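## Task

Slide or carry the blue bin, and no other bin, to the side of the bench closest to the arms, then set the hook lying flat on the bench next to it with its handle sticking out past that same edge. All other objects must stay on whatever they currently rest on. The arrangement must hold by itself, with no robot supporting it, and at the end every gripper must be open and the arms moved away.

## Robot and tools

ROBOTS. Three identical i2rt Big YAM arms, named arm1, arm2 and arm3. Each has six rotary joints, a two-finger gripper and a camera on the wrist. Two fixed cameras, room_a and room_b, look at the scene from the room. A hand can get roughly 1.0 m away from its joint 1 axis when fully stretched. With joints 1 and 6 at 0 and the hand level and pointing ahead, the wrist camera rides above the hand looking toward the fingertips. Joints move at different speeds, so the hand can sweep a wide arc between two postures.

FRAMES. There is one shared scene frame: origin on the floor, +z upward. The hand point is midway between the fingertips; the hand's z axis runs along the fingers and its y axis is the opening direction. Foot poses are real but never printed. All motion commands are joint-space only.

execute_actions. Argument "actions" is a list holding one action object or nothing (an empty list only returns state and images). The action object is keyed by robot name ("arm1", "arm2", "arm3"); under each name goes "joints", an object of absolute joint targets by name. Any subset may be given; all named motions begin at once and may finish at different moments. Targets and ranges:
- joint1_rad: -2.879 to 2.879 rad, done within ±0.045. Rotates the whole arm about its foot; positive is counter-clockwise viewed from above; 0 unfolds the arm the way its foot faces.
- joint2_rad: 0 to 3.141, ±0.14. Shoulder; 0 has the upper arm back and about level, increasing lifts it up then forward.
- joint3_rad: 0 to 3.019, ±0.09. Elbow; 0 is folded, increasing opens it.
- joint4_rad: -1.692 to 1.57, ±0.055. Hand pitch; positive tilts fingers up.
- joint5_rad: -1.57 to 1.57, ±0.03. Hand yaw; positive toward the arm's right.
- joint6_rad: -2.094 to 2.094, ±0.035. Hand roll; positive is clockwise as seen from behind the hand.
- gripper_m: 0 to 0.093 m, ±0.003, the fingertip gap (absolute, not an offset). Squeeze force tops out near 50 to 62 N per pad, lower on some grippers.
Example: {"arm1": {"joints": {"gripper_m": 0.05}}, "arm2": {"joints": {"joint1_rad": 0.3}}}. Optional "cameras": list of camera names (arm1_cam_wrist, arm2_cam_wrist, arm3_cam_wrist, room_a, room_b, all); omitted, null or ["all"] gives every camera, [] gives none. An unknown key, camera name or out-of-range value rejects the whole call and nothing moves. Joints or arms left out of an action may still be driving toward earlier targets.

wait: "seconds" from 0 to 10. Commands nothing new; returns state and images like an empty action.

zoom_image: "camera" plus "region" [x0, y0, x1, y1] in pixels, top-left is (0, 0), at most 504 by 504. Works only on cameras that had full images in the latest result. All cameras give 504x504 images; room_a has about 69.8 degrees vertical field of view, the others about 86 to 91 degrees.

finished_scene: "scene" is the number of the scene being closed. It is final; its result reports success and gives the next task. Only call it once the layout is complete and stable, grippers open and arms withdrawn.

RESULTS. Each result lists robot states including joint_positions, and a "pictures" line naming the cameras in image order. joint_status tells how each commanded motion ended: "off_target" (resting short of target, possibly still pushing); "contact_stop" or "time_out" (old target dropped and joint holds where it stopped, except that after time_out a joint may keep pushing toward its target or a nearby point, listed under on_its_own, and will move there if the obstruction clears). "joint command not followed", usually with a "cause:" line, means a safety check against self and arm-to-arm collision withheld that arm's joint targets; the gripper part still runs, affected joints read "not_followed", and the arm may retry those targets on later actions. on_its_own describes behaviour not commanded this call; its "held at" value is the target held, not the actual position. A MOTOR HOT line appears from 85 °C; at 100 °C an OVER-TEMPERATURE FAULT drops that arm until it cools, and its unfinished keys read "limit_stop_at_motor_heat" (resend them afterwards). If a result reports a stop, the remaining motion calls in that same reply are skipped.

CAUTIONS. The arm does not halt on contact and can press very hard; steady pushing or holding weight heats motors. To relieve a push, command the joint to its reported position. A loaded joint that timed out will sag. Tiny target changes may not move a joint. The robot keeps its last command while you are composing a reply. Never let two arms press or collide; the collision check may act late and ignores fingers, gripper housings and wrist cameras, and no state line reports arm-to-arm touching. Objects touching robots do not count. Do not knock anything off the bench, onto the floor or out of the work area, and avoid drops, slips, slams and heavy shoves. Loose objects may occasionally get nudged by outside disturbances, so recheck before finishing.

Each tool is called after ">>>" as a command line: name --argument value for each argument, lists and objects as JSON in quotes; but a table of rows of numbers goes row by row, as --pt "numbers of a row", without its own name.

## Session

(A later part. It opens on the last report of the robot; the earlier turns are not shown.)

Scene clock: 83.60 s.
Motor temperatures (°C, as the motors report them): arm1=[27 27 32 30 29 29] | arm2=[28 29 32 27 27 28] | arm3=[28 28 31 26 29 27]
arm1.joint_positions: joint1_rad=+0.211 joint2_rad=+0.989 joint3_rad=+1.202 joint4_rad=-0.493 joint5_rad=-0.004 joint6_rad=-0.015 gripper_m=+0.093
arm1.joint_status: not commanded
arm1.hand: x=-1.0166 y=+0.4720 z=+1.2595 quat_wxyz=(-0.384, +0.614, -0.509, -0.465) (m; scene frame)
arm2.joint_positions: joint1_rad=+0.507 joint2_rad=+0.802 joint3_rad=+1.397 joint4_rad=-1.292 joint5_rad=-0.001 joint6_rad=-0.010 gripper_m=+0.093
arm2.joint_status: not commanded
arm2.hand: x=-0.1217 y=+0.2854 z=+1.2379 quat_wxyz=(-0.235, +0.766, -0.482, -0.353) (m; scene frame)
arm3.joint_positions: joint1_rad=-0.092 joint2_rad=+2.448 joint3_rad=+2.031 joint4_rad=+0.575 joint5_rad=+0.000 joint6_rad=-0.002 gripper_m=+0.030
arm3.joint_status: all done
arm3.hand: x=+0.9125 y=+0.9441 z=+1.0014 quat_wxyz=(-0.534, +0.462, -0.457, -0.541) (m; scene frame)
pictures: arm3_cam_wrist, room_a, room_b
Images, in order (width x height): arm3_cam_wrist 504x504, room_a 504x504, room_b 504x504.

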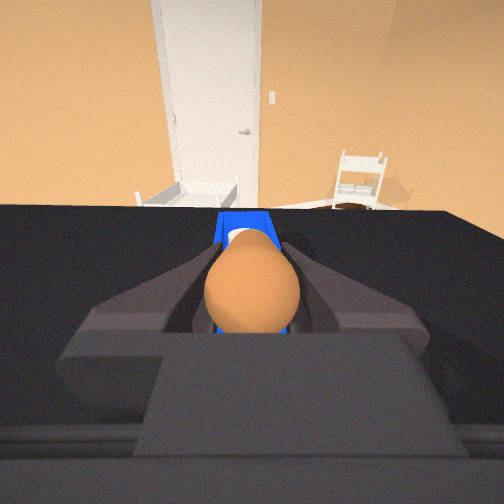

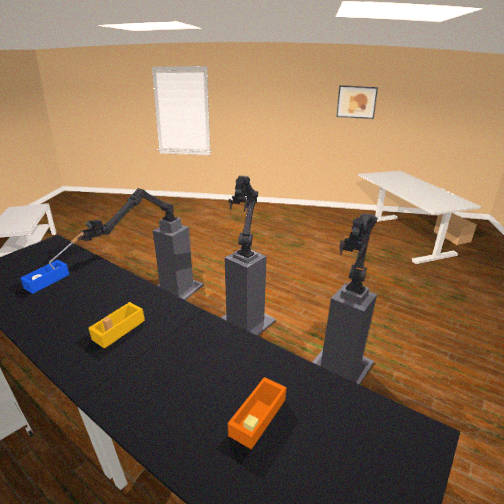

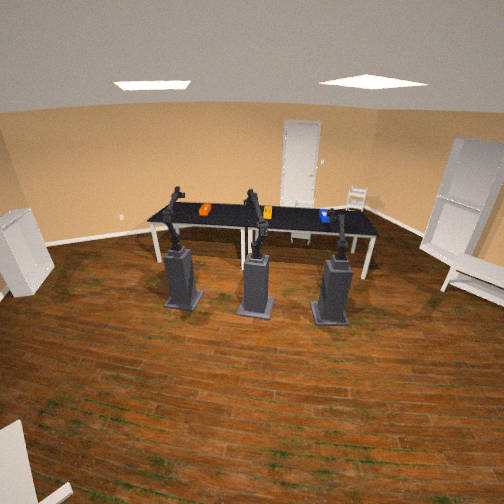

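>>> execute_actions --actions '[{"arm3":{"joints":{"joint2_rad":2.52,"joint3_rad":2.15,"joint4_rad":0.56}}}]' --cameras '["arm3_cam_wrist","room_a"]'

>>> zoom_image --camera "room_a" --region '[10, 200, 130, 300]'

Scene clock: 86.10 s.
Motor temperatures (°C, as the motors report them): arm1=[27 27 32 30 29 29] | arm2=[28 29 32 27 27 28] | arm3=[28 29 31 26 29 27]
arm1.joint_positions: joint1_rad=+0.211 joint2_rad=+0.989 joint3_rad=+1.202 joint4_rad=-0.493 joint5_rad=-0.004 joint6_rad=-0.015 gripper_m=+0.093
arm1.joint_status: not commanded
arm1.hand: x=-1.0166 y=+0.4720 z=+1.2595 quat_wxyz=(-0.384, +0.614, -0.509, -0.465) (m; scene frame)
arm2.joint_positions: joint1_rad=+0.507 joint2_rad=+0.802 joint3_rad=+1.397 joint4_rad=-1.292 joint5_rad=-0.001 joint6_rad=-0.010 gripper_m=+0.093
arm2.joint_status: not commanded
arm2.hand: x=-0.1217 y=+0.2854 z=+1.2379 quat_wxyz=(-0.235, +0.766, -0.482, -0.353) (m; scene frame)
arm3.joint_positions: joint1_rad=-0.092 joint2_rad=+2.527 joint3_rad=+2.085 joint4_rad=+0.547 joint5_rad=+0.000 joint6_rad=-0.002 gripper_m=+0.030
arm3.joint_status: all done
arm3.hand: x=+0.9123 y=+0.9556 z=+0.9527 quat_wxyz=(-0.521, +0.477, -0.471, -0.528) (m; scene frame)
pictures: arm3_cam_wrist, room_a
Images, in order (width x height): arm3_cam_wrist 504x504, room_a 504x504.

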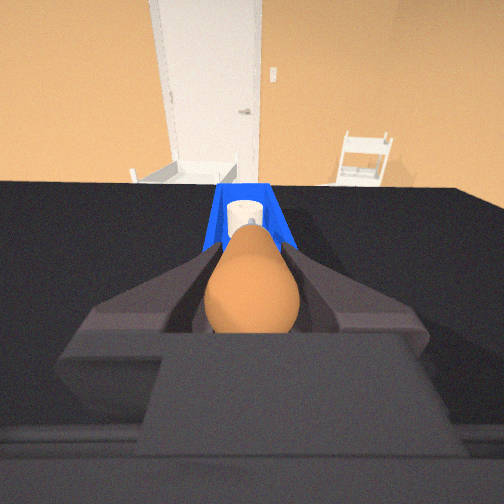

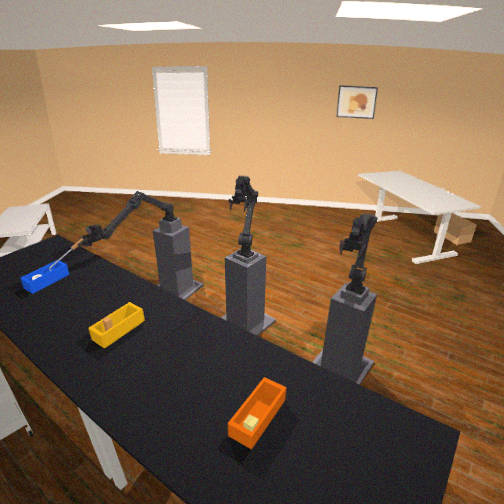

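Region (10, 200, 130, 300) of room_a's 504x504 image, scaled by 4.200, with more detail than that image has.

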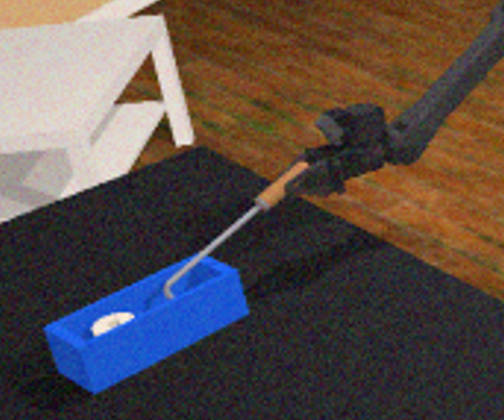

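>>> execute_actions --actions '[{"arm3":{"joints":{"joint2_rad":2.415,"joint3_rad":1.92}}}]' --cameras '["arm3_cam_wrist","room_a"]'

>>> zoom_image --camera "room_a" --region '[10, 200, 130, 300]'

Scene clock: 88.73 s.
Motor temperatures (°C, as the motors report them): arm1=[27 27 32 30 29 29] | arm2=[28 29 32 27 27 28] | arm3=[28 29 32 26 29 27]
arm1.joint_positions: joint1_rad=+0.211 joint2_rad=+0.989 joint3_rad=+1.202 joint4_rad=-0.493 joint5_rad=-0.004 joint6_rad=-0.015 gripper_m=+0.093
arm1.joint_status: not commanded
arm1.hand: x=-1.0166 y=+0.4720 z=+1.2595 quat_wxyz=(-0.384, +0.614, -0.509, -0.465) (m; scene frame)
arm2.joint_positions: joint1_rad=+0.507 joint2_rad=+0.802 joint3_rad=+1.397 joint4_rad=-1.292 joint5_rad=-0.001 joint6_rad=-0.010 gripper_m=+0.093
arm2.joint_status: not commanded
arm2.hand: x=-0.1217 y=+0.2854 z=+1.2379 quat_wxyz=(-0.235, +0.766, -0.482, -0.353) (m; scene frame)
arm3.joint_positions: joint1_rad=-0.092 joint2_rad=+2.433 joint3_rad=+1.928 joint4_rad=+0.556 joint5_rad=+0.000 joint6_rad=-0.002 gripper_m=+0.030
arm3.joint_status: all done
arm3.hand: x=+0.9126 y=+0.9289 z=+0.9509 quat_wxyz=(-0.509, +0.491, -0.485, -0.516) (m; scene frame)
pictures: arm3_cam_wrist, room_a
Images, in order (width x height): arm3_cam_wrist 504x504, room_a 504x504.

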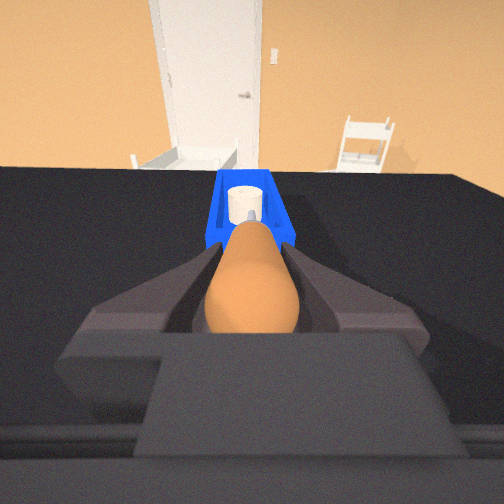

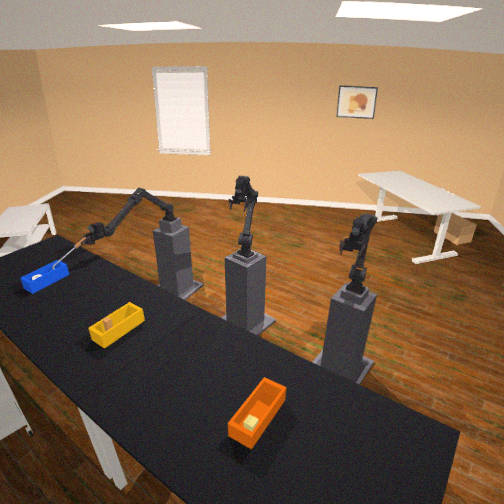

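Region (10, 200, 130, 300) of room_a's 504x504 image, scaled by 4.200, with more detail than that image has.

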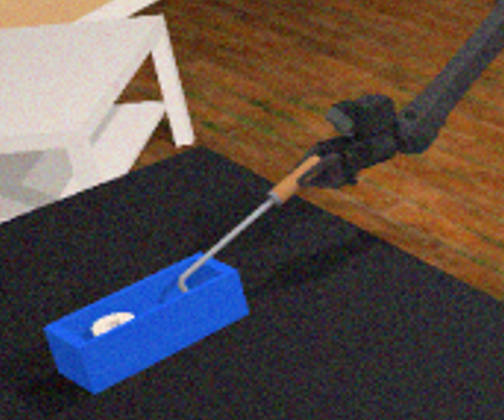

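>>> execute_actions --actions '[{"arm3":{"joints":{"joint2_rad":2.29,"joint3_rad":1.685}}}]' --cameras '["arm3_cam_wrist","room_a"]'

>>> zoom_image --camera "room_a" --region '[10, 200, 130, 300]'

Scene clock: 90.10 s.
Motor temperatures (°C, as the motors report them): arm1=[27 27 32 30 29 29] | arm2=[28 29 32 27 27 28] | arm3=[28 29 32 26 29 27]
arm1.joint_positions: joint1_rad=+0.211 joint2_rad=+0.989 joint3_rad=+1.202 joint4_rad=-0.493 joint5_rad=-0.004 joint6_rad=-0.015 gripper_m=+0.093
arm1.joint_status: not commanded
arm1.hand: x=-1.0166 y=+0.4720 z=+1.2595 quat_wxyz=(-0.384, +0.614, -0.509, -0.465) (m; scene frame)
arm2.joint_positions: joint1_rad=+0.507 joint2_rad=+0.802 joint3_rad=+1.397 joint4_rad=-1.292 joint5_rad=-0.001 joint6_rad=-0.010 gripper_m=+0.093
arm2.joint_status: not commanded
arm2.hand: x=-0.1217 y=+0.2854 z=+1.2379 quat_wxyz=(-0.235, +0.766, -0.482, -0.353) (m; scene frame)
arm3.joint_positions: joint1_rad=-0.092 joint2_rad=+2.309 joint3_rad=+1.692 joint4_rad=+0.559 joint5_rad=+0.000 joint6_rad=-0.002 gripper_m=+0.030
arm3.joint_status: all done
arm3.hand: x=+0.9132 y=+0.8794 z=+0.9276 quat_wxyz=(-0.481, +0.518, -0.512, -0.488) (m; scene frame)
pictures: arm3_cam_wrist, room_a
Images, in order (width x height): arm3_cam_wrist 504x504, room_a 504x504.

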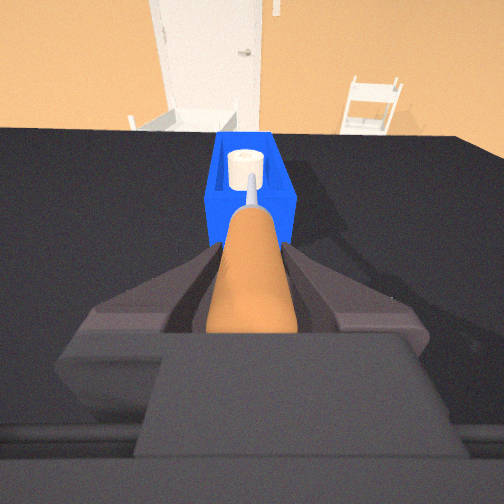

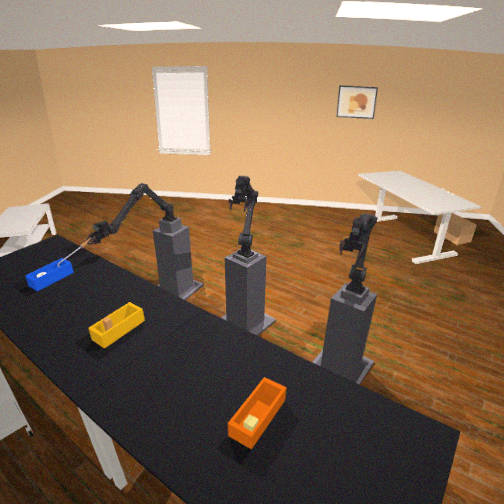

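Region (10, 200, 130, 300) of room_a's 504x504 image, scaled by 4.200, with more detail than that image has.

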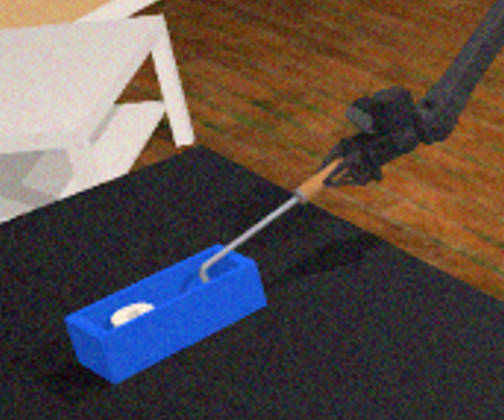

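>>> execute_actions --actions '[{"arm3":{"joints":{"joint2_rad":2.135,"joint3_rad":1.44}}}]' --cameras '["arm3_cam_wrist","room_a"]'

>>> zoom_image --camera "room_a" --region '[20, 190, 140, 290]'

Scene clock: 91.47 s.
Motor temperatures (°C, as the motors report them): arm1=[27 27 32 30 29 29] | arm2=[28 29 32 27 27 28] | arm3=[28 29 31 26 29 27]
arm1.joint_positions: joint1_rad=+0.211 joint2_rad=+0.989 joint3_rad=+1.202 joint4_rad=-0.493 joint5_rad=-0.004 joint6_rad=-0.015 gripper_m=+0.093
arm1.joint_status: not commanded
arm1.hand: x=-1.0166 y=+0.4720 z=+1.2595 quat_wxyz=(-0.384, +0.614, -0.509, -0.465) (m; scene frame)
arm2.joint_positions: joint1_rad=+0.507 joint2_rad=+0.802 joint3_rad=+1.397 joint4_rad=-1.292 joint5_rad=-0.001 joint6_rad=-0.010 gripper_m=+0.093
arm2.joint_status: not commanded
arm2.hand: x=-0.1217 y=+0.2854 z=+1.2379 quat_wxyz=(-0.235, +0.766, -0.482, -0.353) (m; scene frame)
arm3.joint_positions: joint1_rad=-0.092 joint2_rad=+2.150 joint3_rad=+1.444 joint4_rad=+0.559 joint5_rad=+0.000 joint6_rad=-0.002 gripper_m=+0.030
arm3.joint_status: all done
arm3.hand: x=+0.9140 y=+0.8152 z=+0.9241 quat_wxyz=(-0.458, +0.539, -0.533, -0.464) (m; scene frame)
pictures: arm3_cam_wrist, room_a
Images, in order (width x height): arm3_cam_wrist 504x504, room_a 504x504.

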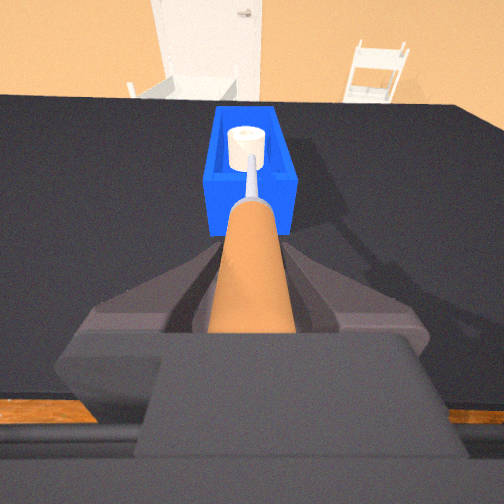

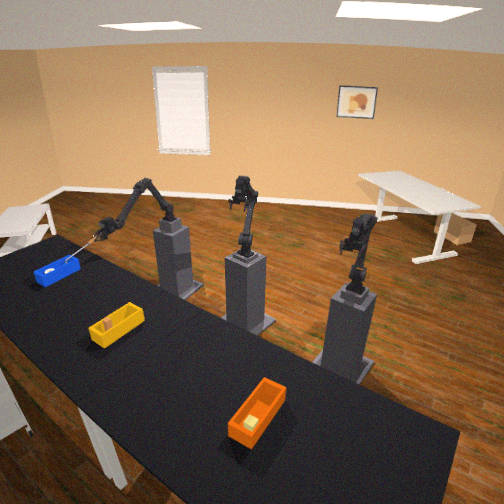

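Region (20, 190, 140, 290) of room_a's 504x504 image, scaled by 4.200, with more detail than that image has.

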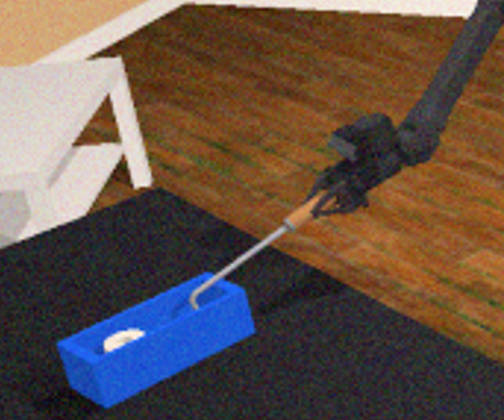

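>>> execute_actions --actions '[{"arm3":{"joints":{"joint2_rad":1.962,"joint3_rad":1.167,"joint4_rad":0.615}}}]' --cameras '["arm3_cam_wrist","room_a"]'

Scene clock: 92.97 s.
Motor temperatures (°C, as the motors report them): arm1=[27 27 32 30 29 29] | arm2=[28 29 32 27 27 28] | arm3=[28 29 31 26 29 27]
arm1.joint_positions: joint1_rad=+0.211 joint2_rad=+0.989 joint3_rad=+1.202 joint4_rad=-0.493 joint5_rad=-0.004 joint6_rad=-0.015 gripper_m=+0.093
arm1.joint_status: not commanded
arm1.hand: x=-1.0166 y=+0.4720 z=+1.2595 quat_wxyz=(-0.384, +0.614, -0.509, -0.465) (m; scene frame)
arm2.joint_positions: joint1_rad=+0.507 joint2_rad=+0.802 joint3_rad=+1.397 joint4_rad=-1.292 joint5_rad=-0.001 joint6_rad=-0.010 gripper_m=+0.093
arm2.joint_status: not commanded
arm2.hand: x=-0.1217 y=+0.2854 z=+1.2379 quat_wxyz=(-0.235, +0.766, -0.482, -0.353) (m; scene frame)
arm3.joint_positions: joint1_rad=-0.092 joint2_rad=+1.968 joint3_rad=+1.171 joint4_rad=+0.607 joint5_rad=+0.000 joint6_rad=-0.002 gripper_m=+0.030
arm3.joint_status: all done
arm3.hand: x=+0.9151 y=+0.7347 z=+0.9316 quat_wxyz=(-0.446, +0.549, -0.542, -0.453) (m; scene frame)
pictures: arm3_cam_wrist, room_a
Images, in order (width x height): arm3_cam_wrist 504x504, room_a 504x504.

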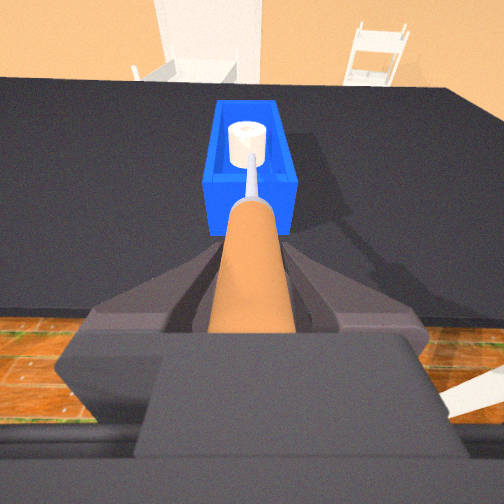

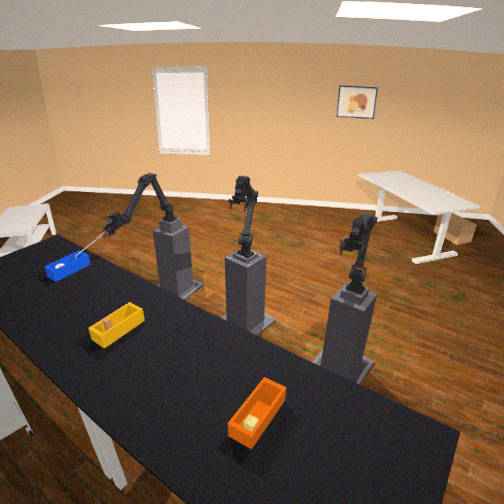

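>>> execute_actions --actions '[]'

Scene clock: 94.50 s.
Motor temperatures (°C, as the motors report them): arm1=[27 27 32 30 29 29] | arm2=[28 29 32 27 27 28] | arm3=[28 29 31 26 29 27]
arm1.joint_positions: joint1_rad=+0.211 joint2_rad=+0.989 joint3_rad=+1.202 joint4_rad=-0.493 joint5_rad=-0.004 joint6_rad=-0.015 gripper_m=+0.093
arm1.joint_status: not commanded
arm1.hand: x=-1.0166 y=+0.4720 z=+1.2595 quat_wxyz=(-0.384, +0.614, -0.509, -0.465) (m; scene frame)
arm2.joint_positions: joint1_rad=+0.507 joint2_rad=+0.802 joint3_rad=+1.397 joint4_rad=-1.292 joint5_rad=-0.001 joint6_rad=-0.010 gripper_m=+0.093
arm2.joint_status: not commanded
arm2.hand: x=-0.1217 y=+0.2854 z=+1.2379 quat_wxyz=(-0.235, +0.766, -0.482, -0.353) (m; scene frame)
arm3.joint_positions: joint1_rad=-0.092 joint2_rad=+1.968 joint3_rad=+1.171 joint4_rad=+0.607 joint5_rad=+0.000 joint6_rad=-0.002 gripper_m=+0.030
arm3.joint_status: all done
arm3.hand: x=+0.9151 y=+0.7347 z=+0.9316 quat_wxyz=(-0.446, +0.549, -0.542, -0.453) (m; scene frame)
pictures: arm1_cam_wrist, arm2_cam_wrist, arm3_cam_wrist, room_a, room_b
Images, in order (width x height): arm1_cam_wrist 504x504, arm2_cam_wrist 504x504, arm3_cam_wrist 504x504, room_a 504x504, room_b 504x504.

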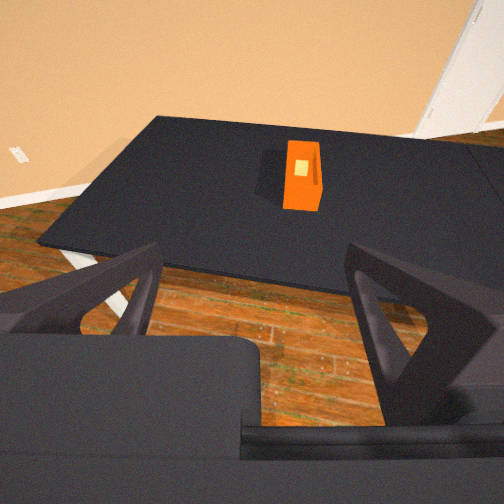

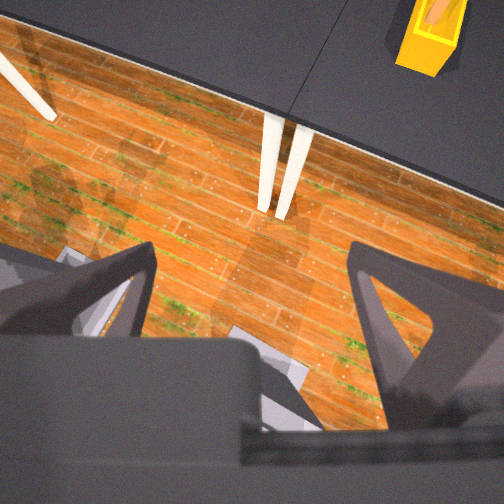

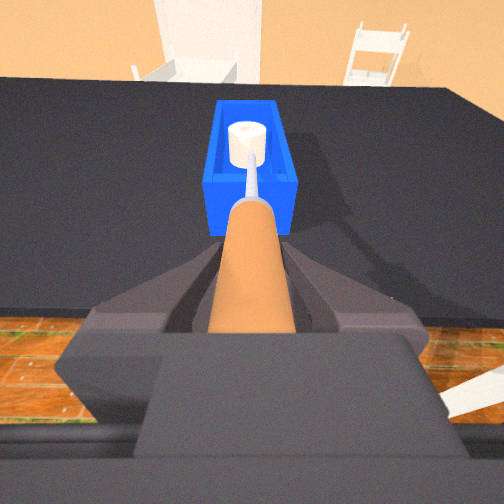

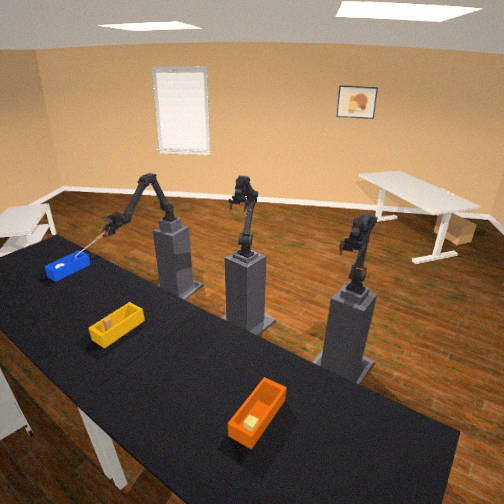

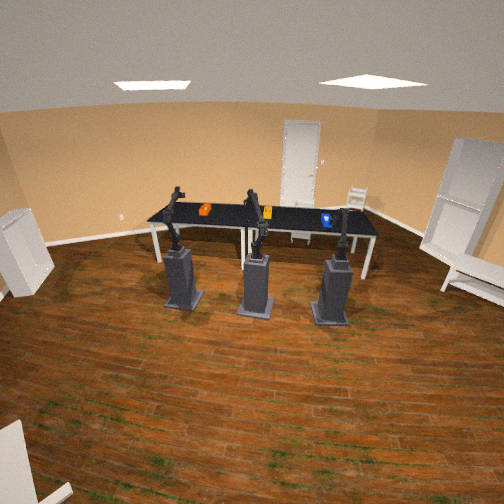

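>>> execute_actions --actions '[{"arm3":{"joints":{"joint2_rad":1.817,"joint3_rad":0.910,"joint4_rad":0.724,"gripper_m":0.0}}}]' --cameras '["arm3_cam_wrist","room_a"]'

Scene clock: 96.03 s.
Motor temperatures (°C, as the motors report them): arm1=[27 26 32 30 29 29] | arm2=[28 28 32 27 27 28] | arm3=[28 29 31 26 29 27]
arm1.joint_positions: joint1_rad=+0.211 joint2_rad=+0.989 joint3_rad=+1.202 joint4_rad=-0.493 joint5_rad=-0.004 joint6_rad=-0.015 gripper_m=+0.093
arm1.joint_status: not commanded
arm1.hand: x=-1.0166 y=+0.4720 z=+1.2595 quat_wxyz=(-0.384, +0.614, -0.509, -0.465) (m; scene frame)
arm2.joint_positions: joint1_rad=+0.507 joint2_rad=+0.802 joint3_rad=+1.397 joint4_rad=-1.292 joint5_rad=-0.001 joint6_rad=-0.010 gripper_m=+0.093
arm2.joint_status: not commanded
arm2.hand: x=-0.1217 y=+0.2854 z=+1.2379 quat_wxyz=(-0.235, +0.766, -0.482, -0.353) (m; scene frame)
arm3.joint_positions: joint1_rad=-0.092 joint2_rad=+1.827 joint3_rad=+0.916 joint4_rad=+0.717 joint5_rad=+0.000 joint6_rad=-0.002 gripper_m=+0.030
arm3.joint_status: gripper_m off_target (ended at +0.030, target +0.000); the others done
arm3.hand: x=+0.9162 y=+0.6543 z=+0.9287 quat_wxyz=(-0.445, +0.550, -0.543, -0.452) (m; scene frame)
pictures: arm3_cam_wrist, room_a
Images, in order (width x height): arm3_cam_wrist 504x504, room_a 504x504.

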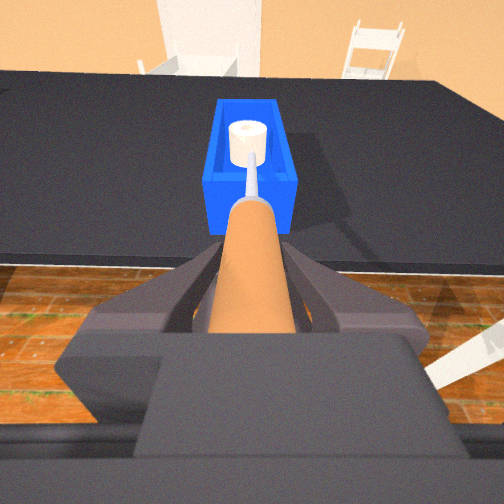

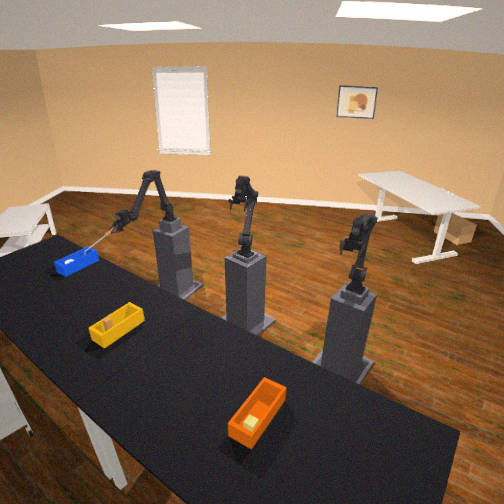

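>>> zoom_image --camera "arm3_cam_wrist" --region '[130, 170, 370, 300]'

Region (130, 170, 370, 300) of arm3_cam_wrist's 504x504 image, scaled by 2.100, with more detail than that image has; it fills the top 273 rows of this view, and the rest is white.

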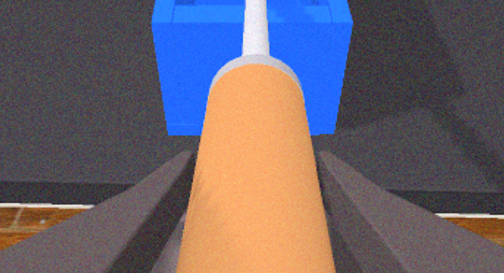

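>>> execute_actions --actions '[{"arm3":{"joints":{"joint2_rad":1.739,"joint3_rad":0.781,"joint4_rad":0.776,"gripper_m":0.0}}}]' --cameras '["arm3_cam_wrist","room_a"]'

>>> zoom_image --camera "arm3_cam_wrist" --region '[130, 170, 370, 300]'

Scene clock: 97.73 s.
Motor temperatures (°C, as the motors report them): arm1=[27 26 32 30 29 29] | arm2=[28 28 32 27 27 28] | arm3=[28 29 31 26 29 27]
arm1.joint_positions: joint1_rad=+0.211 joint2_rad=+0.989 joint3_rad=+1.202 joint4_rad=-0.493 joint5_rad=-0.004 joint6_rad=-0.015 gripper_m=+0.093
arm1.joint_status: not commanded
arm1.hand: x=-1.0166 y=+0.4720 z=+1.2595 quat_wxyz=(-0.384, +0.614, -0.509, -0.465) (m; scene frame)
arm2.joint_positions: joint1_rad=+0.507 joint2_rad=+0.802 joint3_rad=+1.397 joint4_rad=-1.292 joint5_rad=-0.001 joint6_rad=-0.010 gripper_m=+0.093
arm2.joint_status: not commanded
arm2.hand: x=-0.1217 y=+0.2854 z=+1.2379 quat_wxyz=(-0.235, +0.766, -0.482, -0.353) (m; scene frame)
arm3.joint_positions: joint1_rad=-0.092 joint2_rad=+1.751 joint3_rad=+0.787 joint4_rad=+0.770 joint5_rad=+0.000 joint6_rad=-0.002 gripper_m=+0.030
arm3.joint_status: gripper_m off_target (ended at +0.030, target +0.000); the others done
arm3.hand: x=+0.9167 y=+0.6110 z=+0.9283 quat_wxyz=(-0.446, +0.550, -0.543, -0.452) (m; scene frame)
pictures: arm3_cam_wrist, room_a
Images, in order (width x height): arm3_cam_wrist 504x504, room_a 504x504.

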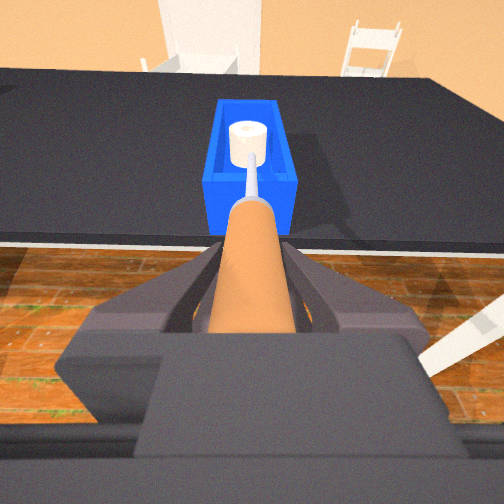

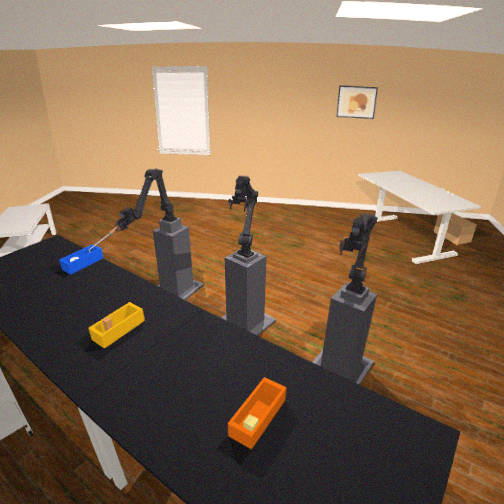

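Region (130, 170, 370, 300) of arm3_cam_wrist's 504x504 image, scaled by 2.100, with more detail than that image has; it fills the top 273 rows of this view, and the rest is white.

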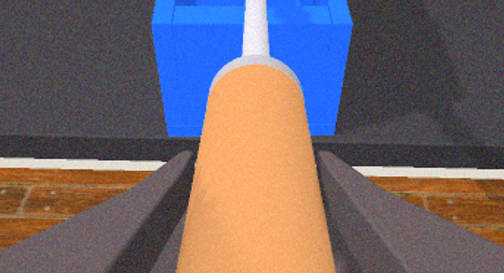

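>>> execute_actions --actions '[{"arm3":{"joints":{"joint2_rad":1.56,"joint3_rad":0.94,"joint4_rad":0.60,"joint6_rad":1.571,"gripper_m":0.0}}}]' --cameras '["arm3_cam_wrist","room_a"]'

Scene clock: 103.20 s.
Motor temperatures (°C, as the motors report them): arm1=[27 26 32 30 29 29] | arm2=[28 28 32 27 27 28] | arm3=[28 28 31 26 29 27]
arm1.joint_positions: joint1_rad=+0.211 joint2_rad=+0.989 joint3_rad=+1.202 joint4_rad=-0.493 joint5_rad=-0.004 joint6_rad=-0.015 gripper_m=+0.093
arm1.joint_status: not commanded
arm1.hand: x=-1.0166 y=+0.4720 z=+1.2595 quat_wxyz=(-0.384, +0.614, -0.509, -0.465) (m; scene frame)
arm2.joint_positions: joint1_rad=+0.507 joint2_rad=+0.802 joint3_rad=+1.397 joint4_rad=-1.292 joint5_rad=-0.001 joint6_rad=-0.010 gripper_m=+0.093
arm2.joint_status: not commanded
arm2.hand: x=-0.1217 y=+0.2854 z=+1.2379 quat_wxyz=(-0.235, +0.766, -0.482, -0.353) (m; scene frame)
arm3.joint_positions: joint1_rad=-0.095 joint2_rad=+1.591 joint3_rad=+0.870 joint4_rad=+0.575 joint5_rad=+0.001 joint6_rad=+1.548 gripper_m=+0.030
arm3.joint_status: gripper_m off_target (ended at +0.030, target +0.000); the others done
arm3.hand: x=+0.9189 y=+0.6234 z=+1.0183 quat_wxyz=(-0.003, +0.011, -0.757, -0.653) (m; scene frame)
pictures: arm3_cam_wrist, room_a
Images, in order (width x height): arm3_cam_wrist 504x504, room_a 504x504.

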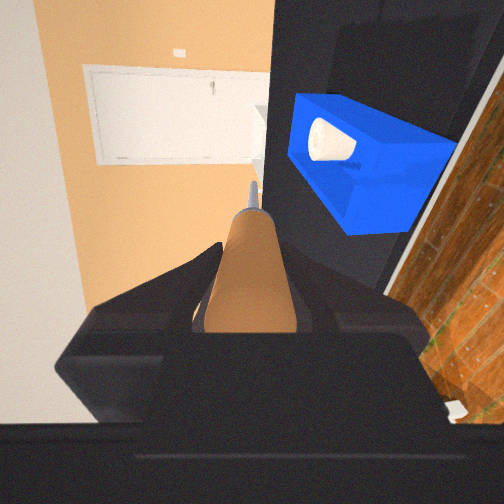

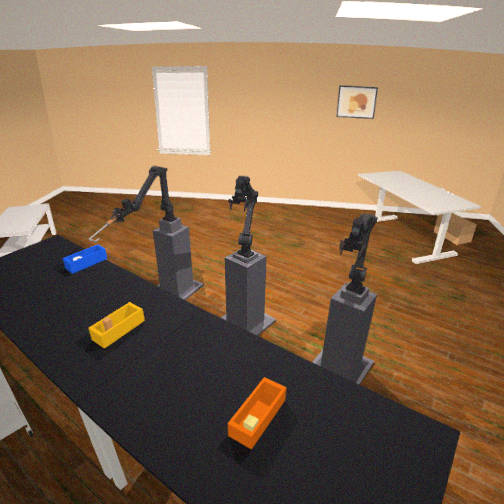

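>>> execute_actions --actions '[{"arm3":{"joints":{"joint1_rad":0.215,"joint2_rad":2.34,"joint3_rad":1.545,"joint4_rad":0.925,"joint5_rad":0.44,"joint6_rad":1.585,"gripper_m":0.0}}}]' --cameras '["arm3_cam_wrist","room_a","arm2_cam_wrist"]'

Scene clock: 107.43 s.
Motor temperatures (°C, as the motors report them): arm1=[27 26 32 30 29 29] | arm2=[28 28 32 27 27 28] | arm3=[28 28 32 26 29 27]
arm1.joint_positions: joint1_rad=+0.211 joint2_rad=+0.989 joint3_rad=+1.202 joint4_rad=-0.493 joint5_rad=-0.004 joint6_rad=-0.015 gripper_m=+0.093
arm1.joint_status: not commanded
arm1.hand: x=-1.0166 y=+0.4720 z=+1.2595 quat_wxyz=(-0.384, +0.614, -0.509, -0.465) (m; scene frame)
arm2.joint_positions: joint1_rad=+0.507 joint2_rad=+0.802 joint3_rad=+1.397 joint4_rad=-1.292 joint5_rad=-0.001 joint6_rad=-0.010 gripper_m=+0.093
arm2.joint_status: not commanded
arm2.hand: x=-0.1217 y=+0.2854 z=+1.2379 quat_wxyz=(-0.235, +0.766, -0.482, -0.353) (m; scene frame)
arm3.joint_positions: joint1_rad=+0.210 joint2_rad=+2.407 joint3_rad=+1.474 joint4_rad=+0.885 joint5_rad=+0.440 joint6_rad=+1.572 gripper_m=+0.030
arm3.joint_status: gripper_m off_target (ended at +0.030, target +0.000); the others done
arm3.hand: x=+0.7444 y=+0.7833 z=+0.8140 quat_wxyz=(-0.049, -0.039, -0.722, -0.689) (m; scene frame)
pictures: arm2_cam_wrist, arm3_cam_wrist, room_a
Images, in order (width x height): arm2_cam_wrist 504x504, arm3_cam_wrist 504x504, room_a 504x504.

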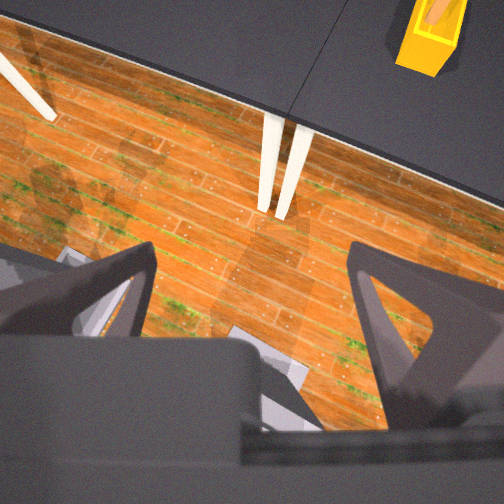

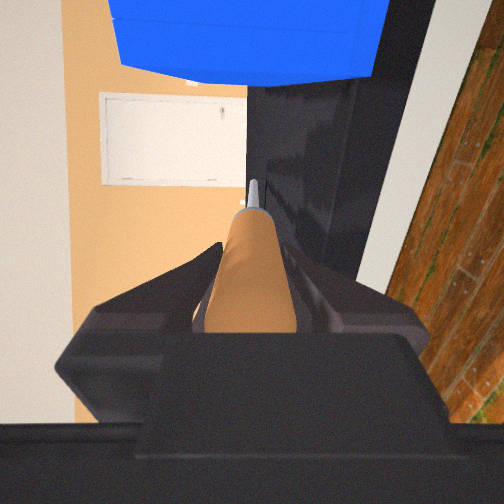

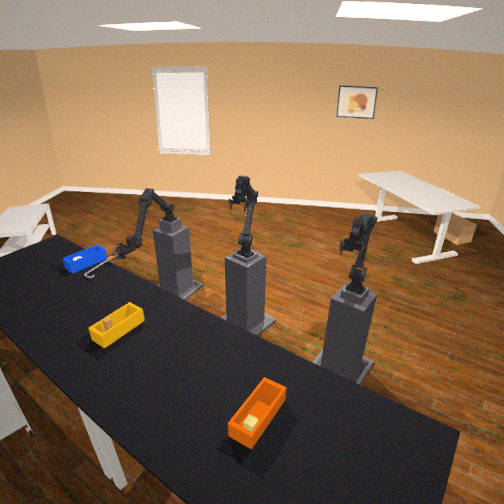

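>>> execute_actions --actions '[{"arm3":{"joints":{"joint2_rad":2.42,"joint3_rad":1.585,"joint4_rad":0.978,"gripper_m":0.0}}}]' --cameras '["arm3_cam_wrist","room_a"]'

Scene clock: 109.33 s.
Motor temperatures (°C, as the motors report them): arm1=[27 26 32 30 29 29] | arm2=[28 28 32 27 27 28] | arm3=[28 28 32 26 29 27]
arm1.joint_positions: joint1_rad=+0.211 joint2_rad=+0.989 joint3_rad=+1.202 joint4_rad=-0.493 joint5_rad=-0.004 joint6_rad=-0.015 gripper_m=+0.093
arm1.joint_status: not commanded
arm1.hand: x=-1.0166 y=+0.4720 z=+1.2595 quat_wxyz=(-0.384, +0.614, -0.509, -0.465) (m; scene frame)
arm2.joint_positions: joint1_rad=+0.507 joint2_rad=+0.802 joint3_rad=+1.397 joint4_rad=-1.292 joint5_rad=-0.001 joint6_rad=-0.010 gripper_m=+0.093
arm2.joint_status: not commanded
arm2.hand: x=-0.1217 y=+0.2854 z=+1.2379 quat_wxyz=(-0.235, +0.766, -0.482, -0.353) (m; scene frame)
arm3.joint_positions: joint1_rad=+0.210 joint2_rad=+2.437 joint3_rad=+1.517 joint4_rad=+0.931 joint5_rad=+0.440 joint6_rad=+1.572 gripper_m=+0.030
arm3.joint_status: gripper_m off_target (ended at +0.030, target +0.000); the others done
arm3.hand: x=+0.7409 y=+0.7931 z=+0.8209 quat_wxyz=(-0.041, -0.047, -0.703, -0.708) (m; scene frame)
pictures: arm3_cam_wrist, room_a
Images, in order (width x height): arm3_cam_wrist 504x504, room_a 504x504.

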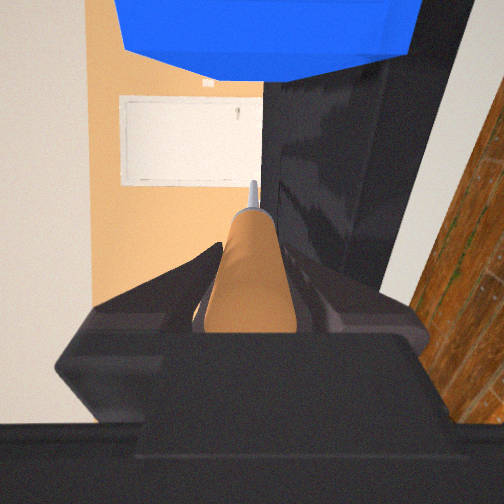

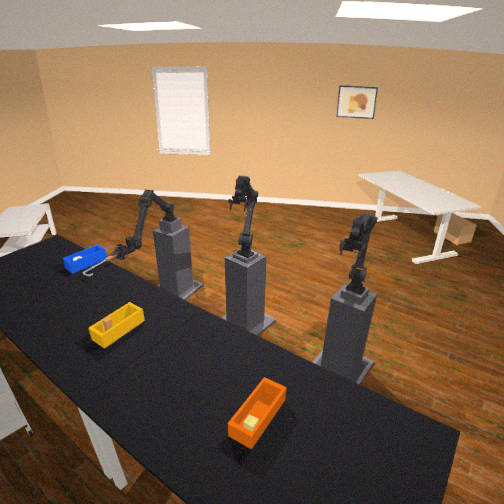

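>>> execute_actions --actions '[{"arm3":{"joints":{"joint2_rad":2.474,"gripper_m":0.0}}}]' --cameras '["arm3_cam_wrist","room_a"]'

Scene clock: 110.30 s.
Motor temperatures (°C, as the motors report them): arm1=[27 26 32 30 29 29] | arm2=[28 28 32 27 27 28] | arm3=[28 28 32 26 29 27]
arm1.joint_positions: joint1_rad=+0.211 joint2_rad=+0.989 joint3_rad=+1.202 joint4_rad=-0.493 joint5_rad=-0.004 joint6_rad=-0.015 gripper_m=+0.093
arm1.joint_status: not commanded
arm1.hand: x=-1.0166 y=+0.4720 z=+1.2595 quat_wxyz=(-0.384, +0.614, -0.509, -0.465) (m; scene frame)
arm2.joint_positions: joint1_rad=+0.507 joint2_rad=+0.802 joint3_rad=+1.397 joint4_rad=-1.292 joint5_rad=-0.001 joint6_rad=-0.010 gripper_m=+0.093
arm2.joint_status: not commanded
arm2.hand: x=-0.1217 y=+0.2854 z=+1.2379 quat_wxyz=(-0.235, +0.766, -0.482, -0.353) (m; scene frame)
arm3.joint_positions: joint1_rad=+0.210 joint2_rad=+2.485 joint3_rad=+1.523 joint4_rad=+0.948 joint5_rad=+0.440 joint6_rad=+1.574 gripper_m=+0.030
arm3.joint_status: gripper_m off_target (ended at +0.030, target +0.000); the others done
arm3.hand: x=+0.7421 y=+0.7891 z=+0.7894 quat_wxyz=(-0.044, -0.044, -0.711, -0.700) (m; scene frame)
pictures: arm3_cam_wrist, room_a
Images, in order (width x height): arm3_cam_wrist 504x504, room_a 504x504.

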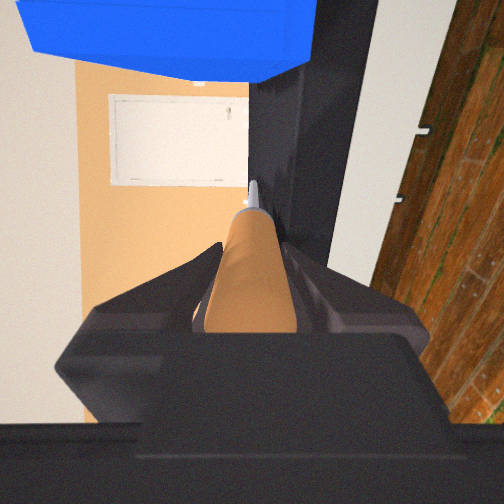

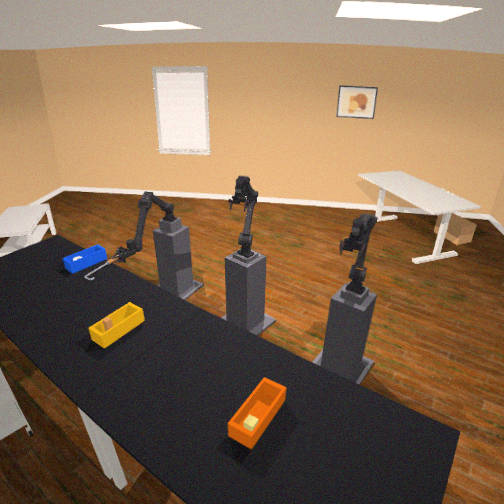

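>>> execute_actions --actions '[{"arm3":{"joints":{"joint2_rad":2.499,"gripper_m":0.0}}}]' --cameras '["arm3_cam_wrist","room_a"]'

>>> zoom_image --camera "room_a" --region '[50, 220, 170, 300]'

Scene clock: 112.67 s.
Motor temperatures (°C, as the motors report them): arm1=[27 26 32 30 29 29] | arm2=[28 28 32 27 27 28] | arm3=[28 28 32 26 29 27]
arm1.joint_positions: joint1_rad=+0.211 joint2_rad=+0.989 joint3_rad=+1.202 joint4_rad=-0.493 joint5_rad=-0.004 joint6_rad=-0.015 gripper_m=+0.093
arm1.joint_status: not commanded
arm1.hand: x=-1.0166 y=+0.4720 z=+1.2595 quat_wxyz=(-0.384, +0.614, -0.509, -0.465) (m; scene frame)
arm2.joint_positions: joint1_rad=+0.507 joint2_rad=+0.802 joint3_rad=+1.397 joint4_rad=-1.292 joint5_rad=-0.001 joint6_rad=-0.010 gripper_m=+0.093
arm2.joint_status: not commanded
arm2.hand: x=-0.1217 y=+0.2854 z=+1.2379 quat_wxyz=(-0.235, +0.766, -0.482, -0.353) (m; scene frame)
arm3.joint_positions: joint1_rad=+0.210 joint2_rad=+2.488 joint3_rad=+1.526 joint4_rad=+0.948 joint5_rad=+0.440 joint6_rad=+1.574 gripper_m=+0.030
arm3.joint_status: gripper_m off_target (ended at +0.030, target +0.000); the others done
arm3.hand: x=+0.7419 y=+0.7897 z=+0.7886 quat_wxyz=(-0.044, -0.044, -0.711, -0.700) (m; scene frame)
pictures: arm3_cam_wrist, room_a
Images, in order (width x height): arm3_cam_wrist 504x504, room_a 504x504.

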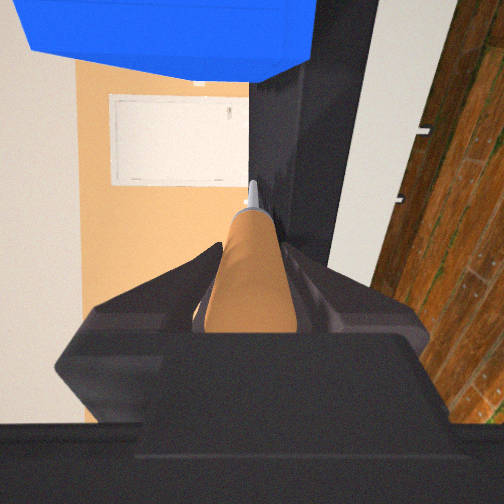

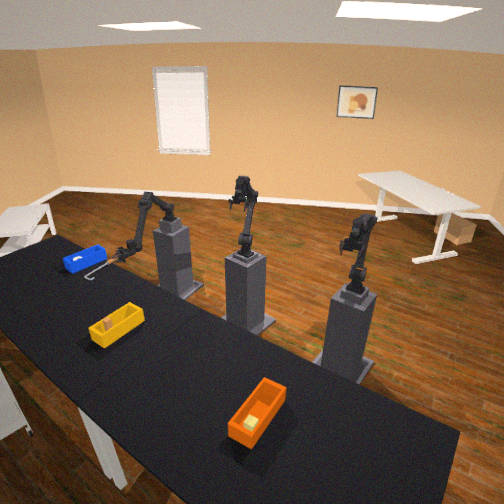

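Region (50, 220, 170, 300) of room_a's 504x504 image, scaled by 4.200, with more detail than that image has.

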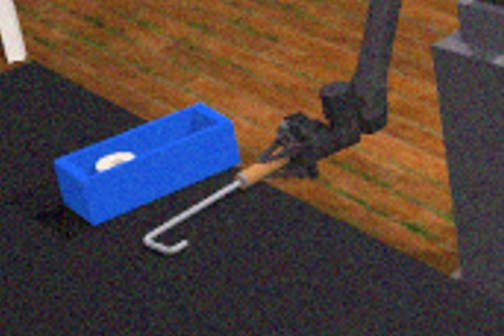

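>>> zoom_image --camera "arm3_cam_wrist" --region '[200, 150, 350, 270]'

Region (200, 150, 350, 270) of arm3_cam_wrist's 504x504 image, scaled by 3.360, with more detail than that image has; it fills the top 403 rows of this view, and the rest is white.

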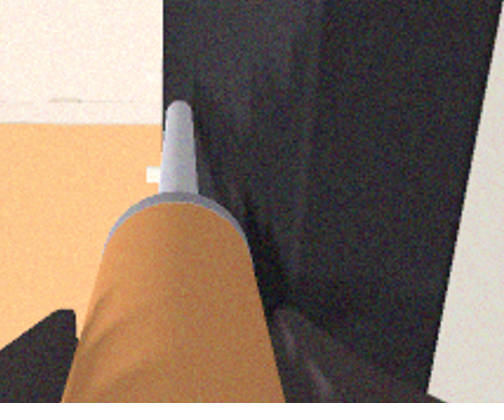

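>>> execute_actions --actions '[{"arm3":{"joints":{"joint3_rad":1.56,"joint4_rad":0.96,"gripper_m":0.093}}}]' --cameras '["arm3_cam_wrist","room_a"]'

Scene clock: 119.40 s.
Motor temperatures (°C, as the motors report them): arm1=[27 26 32 30 29 29] | arm2=[28 28 32 27 27 28] | arm3=[28 29 32 26 29 27]
arm1.joint_positions: joint1_rad=+0.211 joint2_rad=+0.989 joint3_rad=+1.202 joint4_rad=-0.493 joint5_rad=-0.004 joint6_rad=-0.015 gripper_m=+0.093
arm1.joint_status: not commanded
arm1.hand: x=-1.0166 y=+0.4720 z=+1.2595 quat_wxyz=(-0.384, +0.614, -0.509, -0.465) (m; scene frame)
arm2.joint_positions: joint1_rad=+0.507 joint2_rad=+0.802 joint3_rad=+1.397 joint4_rad=-1.292 joint5_rad=-0.001 joint6_rad=-0.010 gripper_m=+0.093
arm2.joint_status: not commanded
arm2.hand: x=-0.1217 y=+0.2854 z=+1.2379 quat_wxyz=(-0.235, +0.766, -0.482, -0.353) (m; scene frame)
arm3.joint_positions: joint1_rad=+0.210 joint2_rad=+2.488 joint3_rad=+1.527 joint4_rad=+0.948 joint5_rad=+0.440 joint6_rad=+1.576 gripper_m=+0.093
arm3.joint_status: all done
arm3.hand: x=+0.7418 y=+0.7898 z=+0.7888 quat_wxyz=(-0.043, -0.045, -0.711, -0.701) (m; scene frame)
pictures: arm3_cam_wrist, room_a
Images, in order (width x height): arm3_cam_wrist 504x504, room_a 504x504.

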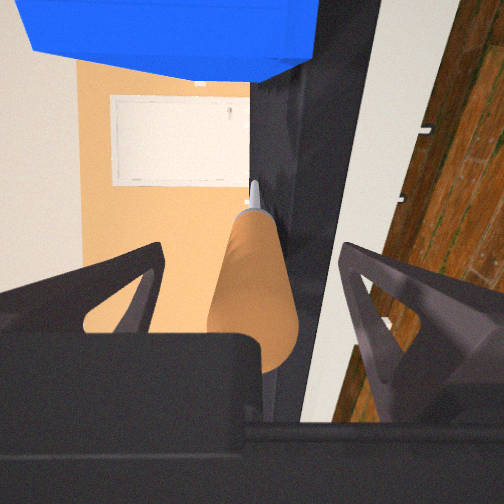

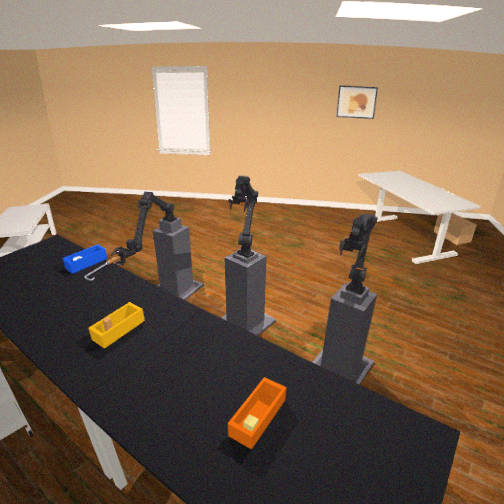

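>>> execute_actions --actions '[{"arm3":{"joints":{"joint2_rad":2.43,"joint3_rad":1.255,"joint4_rad":1.21}}}]' --cameras '["arm3_cam_wrist","room_a"]'

Scene clock: 123.17 s.
Motor temperatures (°C, as the motors report them): arm1=[27 26 32 30 29 29] | arm2=[28 28 32 27 27 28] | arm3=[28 29 32 26 29 27]
arm1.joint_positions: joint1_rad=+0.211 joint2_rad=+0.989 joint3_rad=+1.202 joint4_rad=-0.493 joint5_rad=-0.004 joint6_rad=-0.015 gripper_m=+0.093
arm1.joint_status: not commanded
arm1.hand: x=-1.0166 y=+0.4720 z=+1.2595 quat_wxyz=(-0.384, +0.614, -0.509, -0.465) (m; scene frame)
arm2.joint_positions: joint1_rad=+0.507 joint2_rad=+0.802 joint3_rad=+1.397 joint4_rad=-1.292 joint5_rad=-0.001 joint6_rad=-0.010 gripper_m=+0.093
arm2.joint_status: not commanded
arm2.hand: x=-0.1217 y=+0.2854 z=+1.2379 quat_wxyz=(-0.235, +0.766, -0.482, -0.353) (m; scene frame)
arm3.joint_positions: joint1_rad=+0.210 joint2_rad=+2.436 joint3_rad=+1.249 joint4_rad=+1.194 joint5_rad=+0.440 joint6_rad=+1.577 gripper_m=+0.093
arm3.joint_status: all done
arm3.hand: x=+0.7683 y=+0.7085 z=+0.7697 quat_wxyz=(-0.040, -0.048, -0.704, -0.707) (m; scene frame)
pictures: arm3_cam_wrist, room_a
Images, in order (width x height): arm3_cam_wrist 504x504, room_a 504x504.

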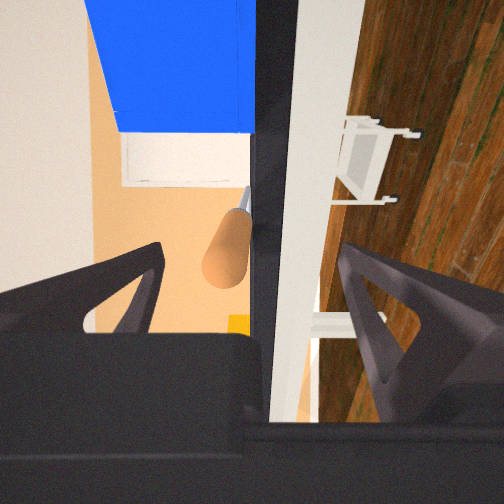

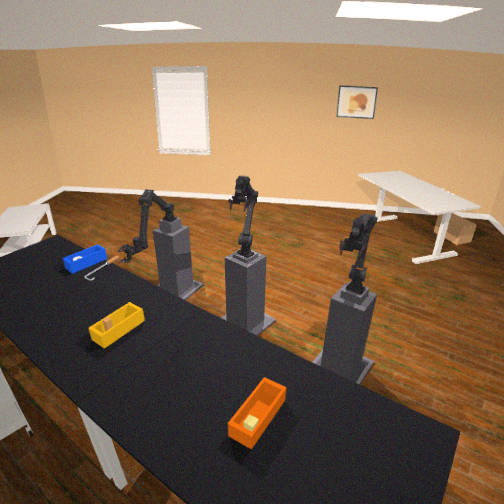

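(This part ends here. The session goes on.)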